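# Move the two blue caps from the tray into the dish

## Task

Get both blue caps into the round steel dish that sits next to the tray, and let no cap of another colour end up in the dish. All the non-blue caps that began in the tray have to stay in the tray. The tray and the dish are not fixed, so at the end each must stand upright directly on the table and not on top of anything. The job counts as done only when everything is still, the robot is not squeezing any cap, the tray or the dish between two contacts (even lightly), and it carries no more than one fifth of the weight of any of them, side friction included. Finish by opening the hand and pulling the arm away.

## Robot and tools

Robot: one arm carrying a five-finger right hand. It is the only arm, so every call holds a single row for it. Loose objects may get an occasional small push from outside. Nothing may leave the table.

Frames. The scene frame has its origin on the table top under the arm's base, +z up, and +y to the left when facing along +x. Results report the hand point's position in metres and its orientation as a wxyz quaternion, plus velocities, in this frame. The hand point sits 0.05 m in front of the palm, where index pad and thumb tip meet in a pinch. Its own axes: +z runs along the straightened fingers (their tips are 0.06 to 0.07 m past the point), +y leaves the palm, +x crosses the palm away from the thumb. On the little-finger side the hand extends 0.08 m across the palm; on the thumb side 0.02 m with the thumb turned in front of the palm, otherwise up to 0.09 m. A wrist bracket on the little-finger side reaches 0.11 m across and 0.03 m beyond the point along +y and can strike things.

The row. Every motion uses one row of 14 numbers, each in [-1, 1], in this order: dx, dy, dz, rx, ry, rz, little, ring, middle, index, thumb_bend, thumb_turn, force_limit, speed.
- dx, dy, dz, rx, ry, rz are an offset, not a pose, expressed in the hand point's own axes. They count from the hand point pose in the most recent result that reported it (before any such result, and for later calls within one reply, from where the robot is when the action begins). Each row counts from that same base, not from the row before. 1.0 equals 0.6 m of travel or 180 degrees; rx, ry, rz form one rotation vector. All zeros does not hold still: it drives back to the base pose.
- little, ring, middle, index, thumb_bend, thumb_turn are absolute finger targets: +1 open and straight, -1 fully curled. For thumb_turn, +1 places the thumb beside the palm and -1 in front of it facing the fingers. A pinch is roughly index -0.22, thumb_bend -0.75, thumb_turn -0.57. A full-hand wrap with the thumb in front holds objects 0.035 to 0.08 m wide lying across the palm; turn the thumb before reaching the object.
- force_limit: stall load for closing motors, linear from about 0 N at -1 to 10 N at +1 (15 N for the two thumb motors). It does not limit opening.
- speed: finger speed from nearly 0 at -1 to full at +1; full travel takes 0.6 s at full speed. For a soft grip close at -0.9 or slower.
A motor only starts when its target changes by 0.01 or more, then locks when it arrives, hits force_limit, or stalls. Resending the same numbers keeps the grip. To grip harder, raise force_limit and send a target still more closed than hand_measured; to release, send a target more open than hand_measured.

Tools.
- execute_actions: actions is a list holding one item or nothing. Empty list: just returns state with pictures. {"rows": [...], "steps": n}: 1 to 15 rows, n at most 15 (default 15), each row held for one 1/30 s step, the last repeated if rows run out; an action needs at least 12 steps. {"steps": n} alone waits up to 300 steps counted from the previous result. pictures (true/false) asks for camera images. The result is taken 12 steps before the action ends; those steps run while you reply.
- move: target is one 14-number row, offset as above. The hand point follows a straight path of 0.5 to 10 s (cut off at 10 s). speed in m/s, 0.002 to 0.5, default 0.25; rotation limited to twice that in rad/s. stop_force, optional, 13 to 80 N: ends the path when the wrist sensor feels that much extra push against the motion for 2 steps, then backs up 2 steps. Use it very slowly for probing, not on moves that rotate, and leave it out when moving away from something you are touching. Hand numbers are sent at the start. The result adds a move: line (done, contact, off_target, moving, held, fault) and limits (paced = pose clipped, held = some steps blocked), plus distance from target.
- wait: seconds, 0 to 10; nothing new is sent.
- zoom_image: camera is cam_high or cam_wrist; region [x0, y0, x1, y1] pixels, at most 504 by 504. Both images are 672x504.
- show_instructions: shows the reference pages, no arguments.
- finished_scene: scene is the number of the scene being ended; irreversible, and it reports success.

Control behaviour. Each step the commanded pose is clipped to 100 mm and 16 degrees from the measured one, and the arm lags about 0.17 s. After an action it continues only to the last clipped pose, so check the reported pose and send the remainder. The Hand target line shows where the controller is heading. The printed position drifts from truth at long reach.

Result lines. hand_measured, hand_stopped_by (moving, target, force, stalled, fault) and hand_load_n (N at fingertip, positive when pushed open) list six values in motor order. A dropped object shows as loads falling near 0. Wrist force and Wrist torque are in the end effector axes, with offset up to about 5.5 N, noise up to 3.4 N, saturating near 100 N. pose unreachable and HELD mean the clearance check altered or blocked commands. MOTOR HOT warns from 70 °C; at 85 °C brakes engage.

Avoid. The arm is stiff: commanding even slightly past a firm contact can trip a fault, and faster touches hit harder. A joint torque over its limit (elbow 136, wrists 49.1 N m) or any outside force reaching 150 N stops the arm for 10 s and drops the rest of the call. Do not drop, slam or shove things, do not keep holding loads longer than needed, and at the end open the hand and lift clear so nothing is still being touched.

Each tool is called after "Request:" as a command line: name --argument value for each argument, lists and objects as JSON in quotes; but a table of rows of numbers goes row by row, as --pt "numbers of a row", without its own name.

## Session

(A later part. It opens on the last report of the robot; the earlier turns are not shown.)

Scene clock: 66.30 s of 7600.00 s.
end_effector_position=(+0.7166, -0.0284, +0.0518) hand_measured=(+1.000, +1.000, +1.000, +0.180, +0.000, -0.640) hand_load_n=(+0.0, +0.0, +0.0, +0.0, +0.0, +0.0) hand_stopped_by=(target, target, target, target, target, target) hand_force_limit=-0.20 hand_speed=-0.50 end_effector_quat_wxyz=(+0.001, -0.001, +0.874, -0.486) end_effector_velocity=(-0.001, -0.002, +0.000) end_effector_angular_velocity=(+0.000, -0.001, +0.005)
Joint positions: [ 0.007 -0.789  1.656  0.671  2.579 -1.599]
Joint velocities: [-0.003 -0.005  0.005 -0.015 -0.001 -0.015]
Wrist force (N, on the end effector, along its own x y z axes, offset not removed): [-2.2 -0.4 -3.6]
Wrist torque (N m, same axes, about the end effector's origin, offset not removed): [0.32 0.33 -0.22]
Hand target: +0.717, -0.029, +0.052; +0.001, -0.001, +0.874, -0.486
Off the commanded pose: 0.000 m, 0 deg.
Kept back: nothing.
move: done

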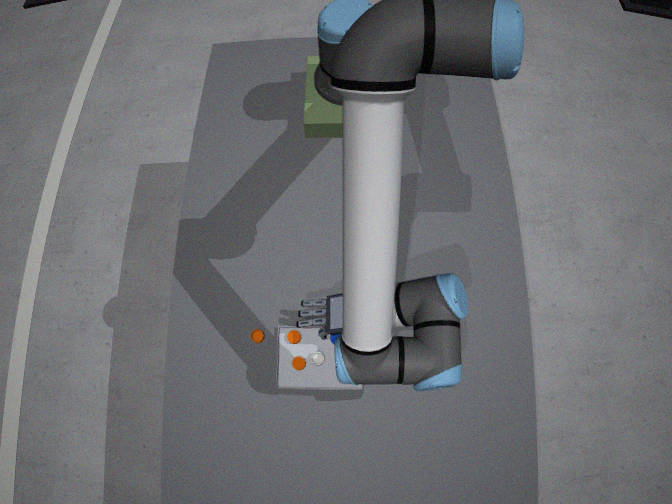

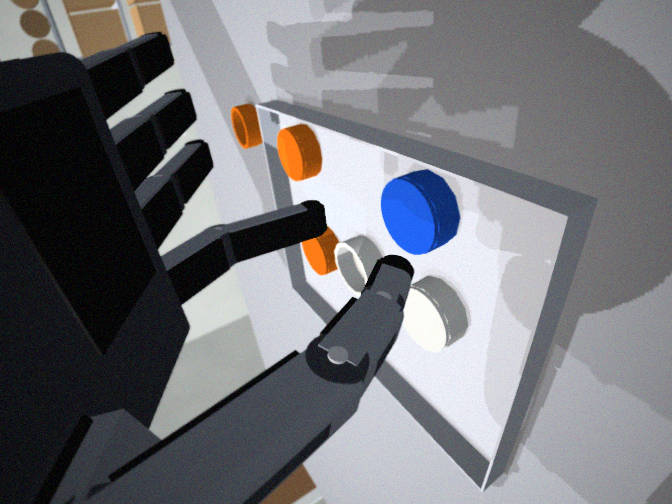

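Request:
move --target '[0.001, 0.0438, 0.0264, 0, 0, 0, 1, 1, 1, 0.14, 0.0, -0.64, -0.2, -0.5]' --speed 0.07

Request:
move --target '[0, 0, 0, 0, 0, 0, 1, 1, 1, -0.25, 0.0, -0.64, -0.2, -0.87]' --speed 0.02

Request:
move --target '[0, -0.0382, -0.0237, 0, 0, 0, 1, 1, 1, -0.25, 0.0, -0.64, -0.2, -0.87]' --speed 0.1

Request:
move --target '[-0.1295, 0.1257, -0.2529, 0, 0, 0, 1, 1, 1, -0.25, 0.0, -0.64, -0.2, -0.87]' --speed 0.4

Scene clock: 72.00 s of 7600.00 s.
end_effector_position=(+0.7160, -0.0280, +0.0214) hand_measured=(+1.000, +1.000, +1.000, +0.140, +0.000, -0.640) hand_load_n=(+0.0, +0.0, +0.0, +0.0, +0.0, +0.0) hand_stopped_by=(target, target, target, target, target, target) hand_force_limit=-0.20 hand_speed=-0.50 end_effector_quat_wxyz=(+0.001, -0.001, +0.874, -0.486) end_effector_velocity=(-0.000, -0.001, -0.002) end_effector_angular_velocity=(-0.000, -0.001, -0.001)
Joint positions: [ 0.008 -0.75   1.655  0.635  2.579 -1.598]
Joint velocities: [-0.001  0.003  0.    -0.004  0.     0.001]
Wrist force (N, on the end effector, along its own x y z axes, offset not removed): [3.1 -0.8 0.9]
Wrist torque (N m, same axes, about the end effector's origin, offset not removed): [0.04 -0.57 0.03]
Hand target: +0.716, -0.028, +0.021; +0.001, -0.001, +0.874, -0.486
Off the commanded pose: 0.000 m, 0 deg.
Kept back: nothing.
After step 90, 1.80 s passed at rest.
move: done

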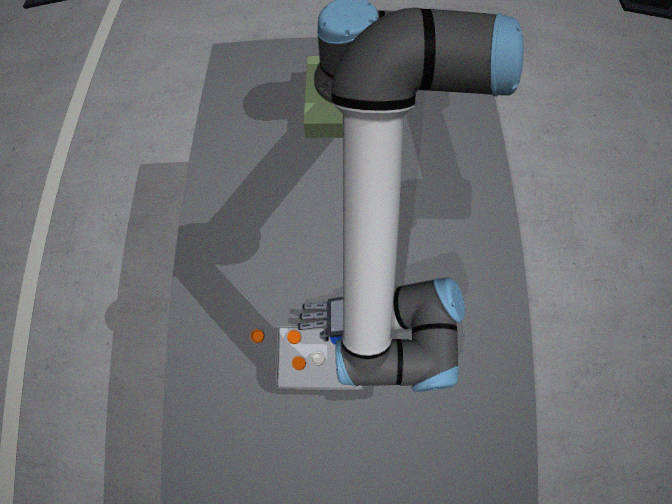

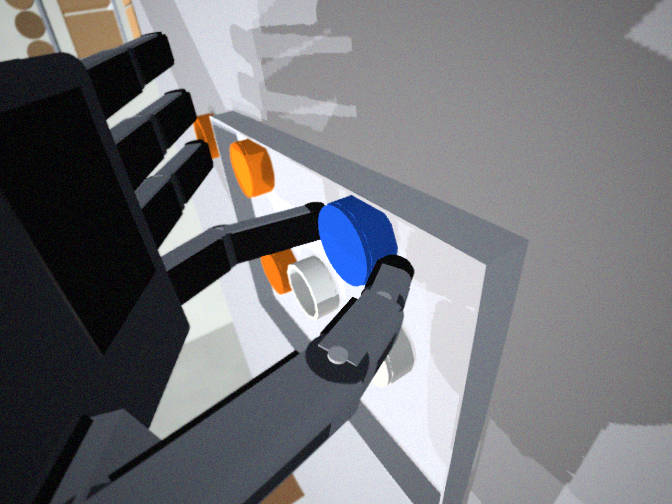

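Scene clock: 72.87 s of 7600.00 s.
end_effector_position=(+0.7160, -0.0280, +0.0213) hand_measured=(+1.000, +1.000, +1.000, +0.012, +0.002, -0.640) hand_load_n=(+0.0, +0.0, +0.0, +5.0, +3.5, +0.0) hand_stopped_by=(target, target, target, force, target, target) hand_force_limit=-0.20 hand_speed=-0.87 end_effector_quat_wxyz=(+0.001, -0.001, +0.874, -0.486) end_effector_velocity=(+0.000, +0.000, +0.000) end_effector_angular_velocity=(-0.001, +0.000, +0.001)
Joint positions: [ 0.008 -0.75   1.655  0.635  2.579 -1.598]
Joint velocities: [ 0.001  0.    -0.001  0.     0.001 -0.   ]
Wrist force (N, on the end effector, along its own x y z axes, offset not removed): [-1.2 -2.0 -0.9]
Wrist torque (N m, same axes, about the end effector's origin, offset not removed): [0.12 0.08 -0.24]
Hand target: +0.716, -0.028, +0.021; +0.001, -0.001, +0.874, -0.486
Off the commanded pose: 0.000 m, 0 deg.
Kept back: nothing.
move: done

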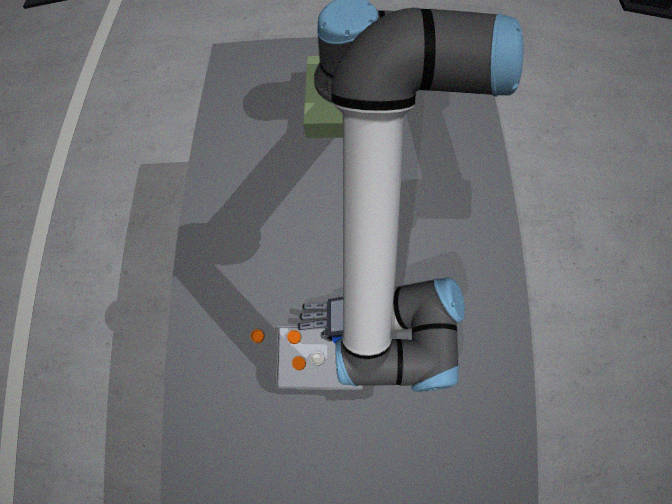

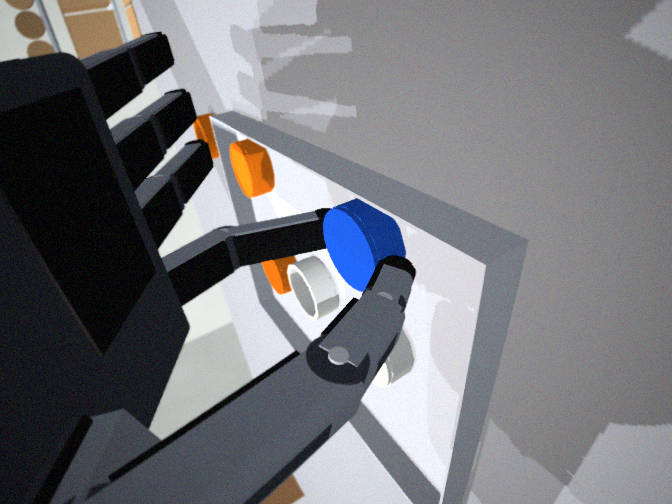

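Scene clock: 73.73 s of 7600.00 s.
end_effector_position=(+0.7160, -0.0280, +0.0480) hand_measured=(+1.000, +1.000, +1.000, +0.012, +0.002, -0.640) hand_load_n=(+0.0, +0.0, +0.0, +5.0, +4.0, -0.5) hand_stopped_by=(target, target, target, force, target, target) hand_force_limit=-0.20 hand_speed=-0.87 end_effector_quat_wxyz=(+0.001, -0.001, +0.874, -0.486) end_effector_velocity=(-0.001, +0.000, +0.002) end_effector_angular_velocity=(+0.001, +0.002, +0.000)
Joint positions: [ 0.008 -0.784  1.657  0.667  2.579 -1.598]
Joint velocities: [ 0.    -0.003  0.     0.005 -0.001  0.   ]
Wrist force (N, on the end effector, along its own x y z axes, offset not removed): [3.1 -0.6 -0.3]
Wrist torque (N m, same axes, about the end effector's origin, offset not removed): [0.26 -0.53 0.04]
Hand target: +0.716, -0.028, +0.048; +0.001, -0.001, +0.874, -0.486
Off the commanded pose: 0.000 m, 0 deg.
Kept back: nothing.
move: done

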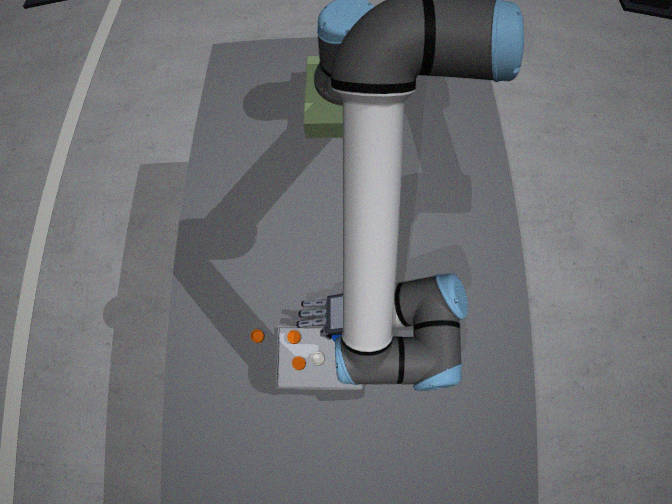

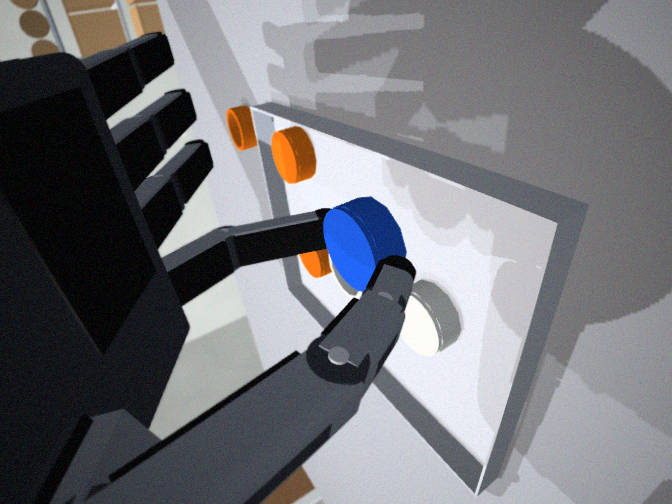

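Scene clock: 74.93 s of 7600.00 s.
end_effector_position=(+0.7930, +0.1408, +0.0640) hand_measured=(+1.000, +1.000, +1.000, +0.012, +0.002, -0.640) hand_load_n=(+0.0, +0.0, +0.0, +5.0, +4.0, -0.5) hand_stopped_by=(target, target, target, force, target, target) hand_force_limit=-0.20 hand_speed=-0.87 end_effector_quat_wxyz=(+0.002, -0.001, +0.874, -0.486) end_effector_velocity=(+0.001, +0.002, +0.001) end_effector_angular_velocity=(-0.001, +0.001, -0.004)
Joint positions: [ 0.223 -0.616  1.345  1.14   2.55  -1.207]
Joint velocities: [ 0.002  0.004 -0.007  0.014 -0.001  0.011]
Wrist force (N, on the end effector, along its own x y z axes, offset not removed): [1.1 0.2 -0.2]
Wrist torque (N m, same axes, about the end effector's origin, offset not removed): [0.33 -0.33 -0.11]
Hand target: +0.793, +0.141, +0.064; +0.001, -0.001, +0.874, -0.486
Off the commanded pose: 0.000 m, 0 deg.
Kept back: nothing.
move: done

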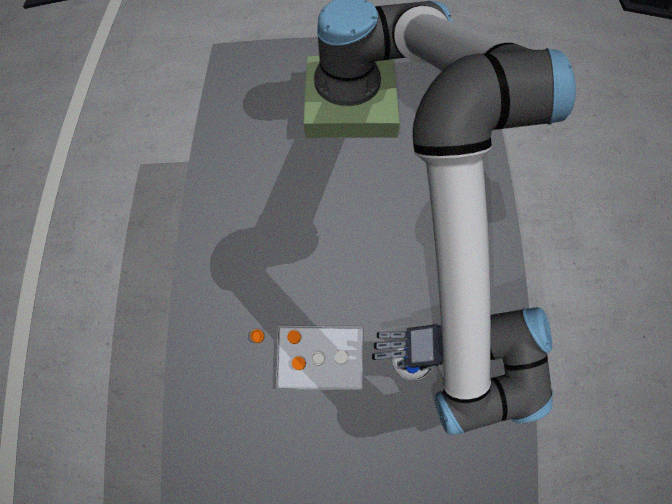

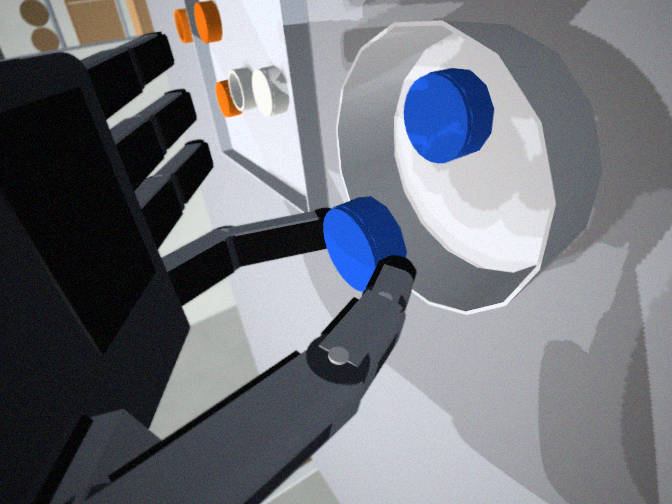

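Request:
move --target '[0.001, 0.058, 0.0361, 0, 0, 0, 1, 1, 1, -0.25, 0.0, -0.64, -0.2, -0.87]' --speed 0.09

Request:
move --target '[0, 0, 0, 0, 0, 0, 1, 1, 1, 0.07, 0.0, -0.64, -0.2, -0.8]' --speed 0.05

Request:
move --target '[0, -0.1133, -0.0704, 0, 0, 0, 1, 1, 1, 0.07, 0.0, -0.64, -0.2, -0.8]' --speed 0.2

Scene clock: 76.50 s of 7600.00 s.
end_effector_position=(+0.7924, +0.1408, +0.0232) hand_measured=(+1.000, +1.000, +1.000, +0.012, +0.002, -0.640) hand_load_n=(+0.0, +0.0, +0.0, +5.0, +4.0, -0.5) hand_stopped_by=(target, target, target, force, target, target) hand_force_limit=-0.20 hand_speed=-0.87 end_effector_quat_wxyz=(+0.002, -0.001, +0.874, -0.486) end_effector_velocity=(+0.000, +0.000, -0.002) end_effector_angular_velocity=(+0.000, -0.002, +0.000)
Joint positions: [ 0.223 -0.57   1.34   1.099  2.549 -1.206]
Joint velocities: [ 0.     0.002 -0.001 -0.003 -0.     0.   ]
Wrist force (N, on the end effector, along its own x y z axes, offset not removed): [1.8 -1.0 0.8]
Wrist torque (N m, same axes, about the end effector's origin, offset not removed): [-0.03 -0.34 0.02]
Hand target: +0.792, +0.141, +0.023; +0.002, -0.001, +0.874, -0.486
Off the commanded pose: 0.000 m, 0 deg.
Kept back: nothing.
move: done

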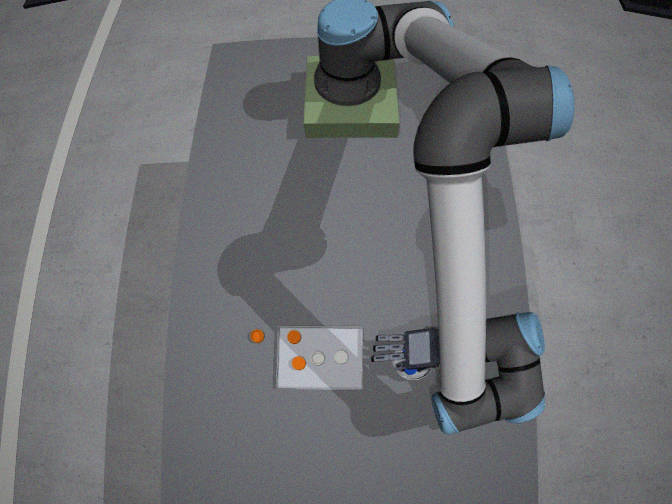

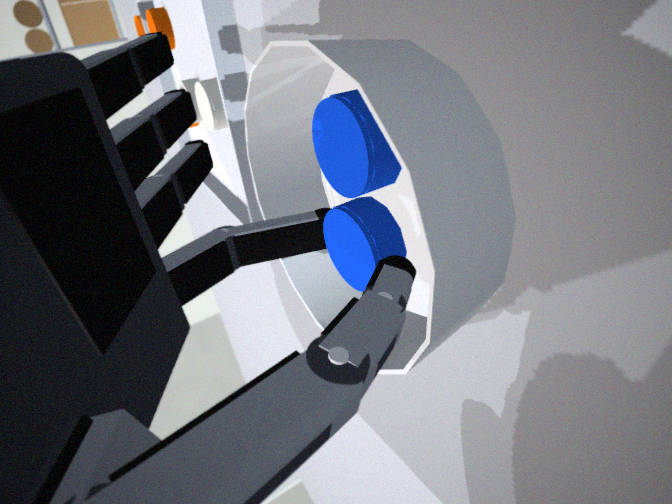

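Scene clock: 77.00 s of 7600.00 s.
end_effector_position=(+0.7924, +0.1408, +0.0232) hand_measured=(+1.000, +1.000, +1.000, +0.070, +0.000, -0.640) hand_load_n=(+0.0, +0.0, +0.0, +0.0, +0.0, +0.0) hand_stopped_by=(target, target, target, target, target, target) hand_force_limit=-0.20 hand_speed=-0.80 end_effector_quat_wxyz=(+0.002, -0.001, +0.874, -0.486) end_effector_velocity=(-0.000, +0.001, -0.000) end_effector_angular_velocity=(+0.000, -0.000, +0.001)
Joint positions: [ 0.223 -0.57   1.34   1.099  2.549 -1.206]
Joint velocities: [ 0.001  0.    -0.    -0.    -0.     0.   ]
Wrist force (N, on the end effector, along its own x y z axes, offset not removed): [0.6 -0.9 0.7]
Wrist torque (N m, same axes, about the end effector's origin, offset not removed): [0.09 -0.27 -0.14]
Hand target: +0.792, +0.141, +0.023; +0.002, -0.001, +0.874, -0.486
Off the commanded pose: 0.000 m, 0 deg.
Kept back: nothing.
move: done

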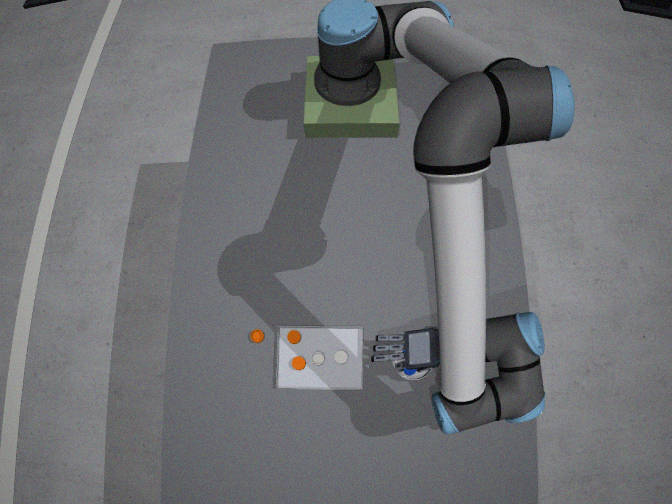

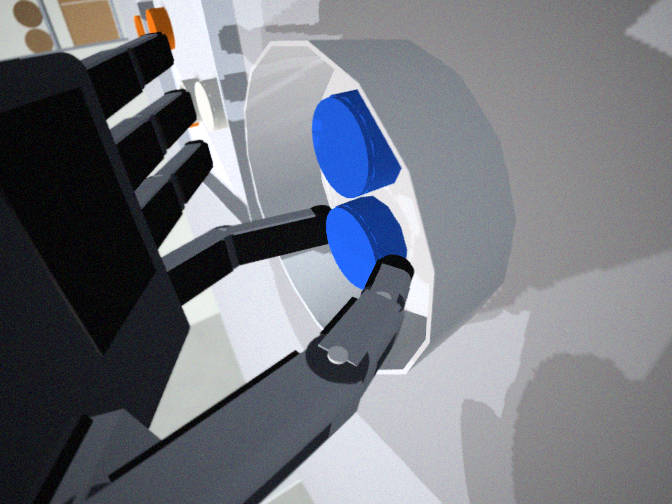

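Scene clock: 78.00 s of 7600.00 s.
end_effector_position=(+0.7924, +0.1407, +0.1030) hand_measured=(+1.000, +1.000, +1.000, +0.070, +0.000, -0.640) hand_load_n=(+0.0, +0.0, +0.0, +0.0, +0.0, +0.0) hand_stopped_by=(target, target, target, target, target, target) hand_force_limit=-0.20 hand_speed=-0.80 end_effector_quat_wxyz=(+0.001, -0.001, +0.874, -0.486) end_effector_velocity=(+0.000, -0.001, +0.003) end_effector_angular_velocity=(-0.001, -0.001, -0.001)
Joint positions: [ 0.223 -0.66   1.348  1.18   2.55  -1.207]
Joint velocities: [-0.001 -0.003 -0.     0.002  0.001  0.001]
Wrist force (N, on the end effector, along its own x y z axes, offset not removed): [-0.9 -2.0 1.0]
Wrist torque (N m, same axes, about the end effector's origin, offset not removed): [-0.20 0.00 -0.30]
Hand target: +0.792, +0.141, +0.103; +0.002, -0.001, +0.874, -0.486
Off the commanded pose: 0.000 m, 0 deg.
Kept back: nothing.
move: done

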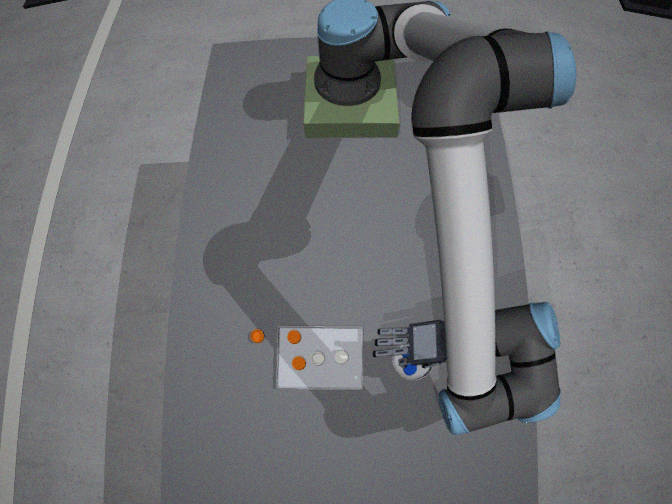

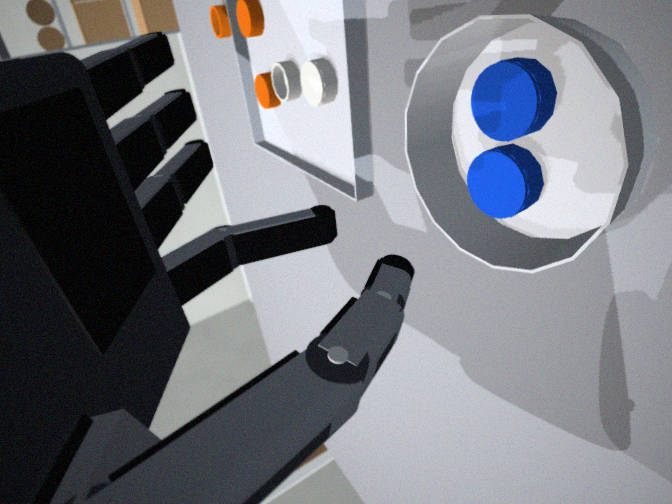

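Both blue caps lie flat in the dish, the other caps are unchanged and the hand is clear.

Request:
finished_scene --scene 2

The scene is finished: the task was done.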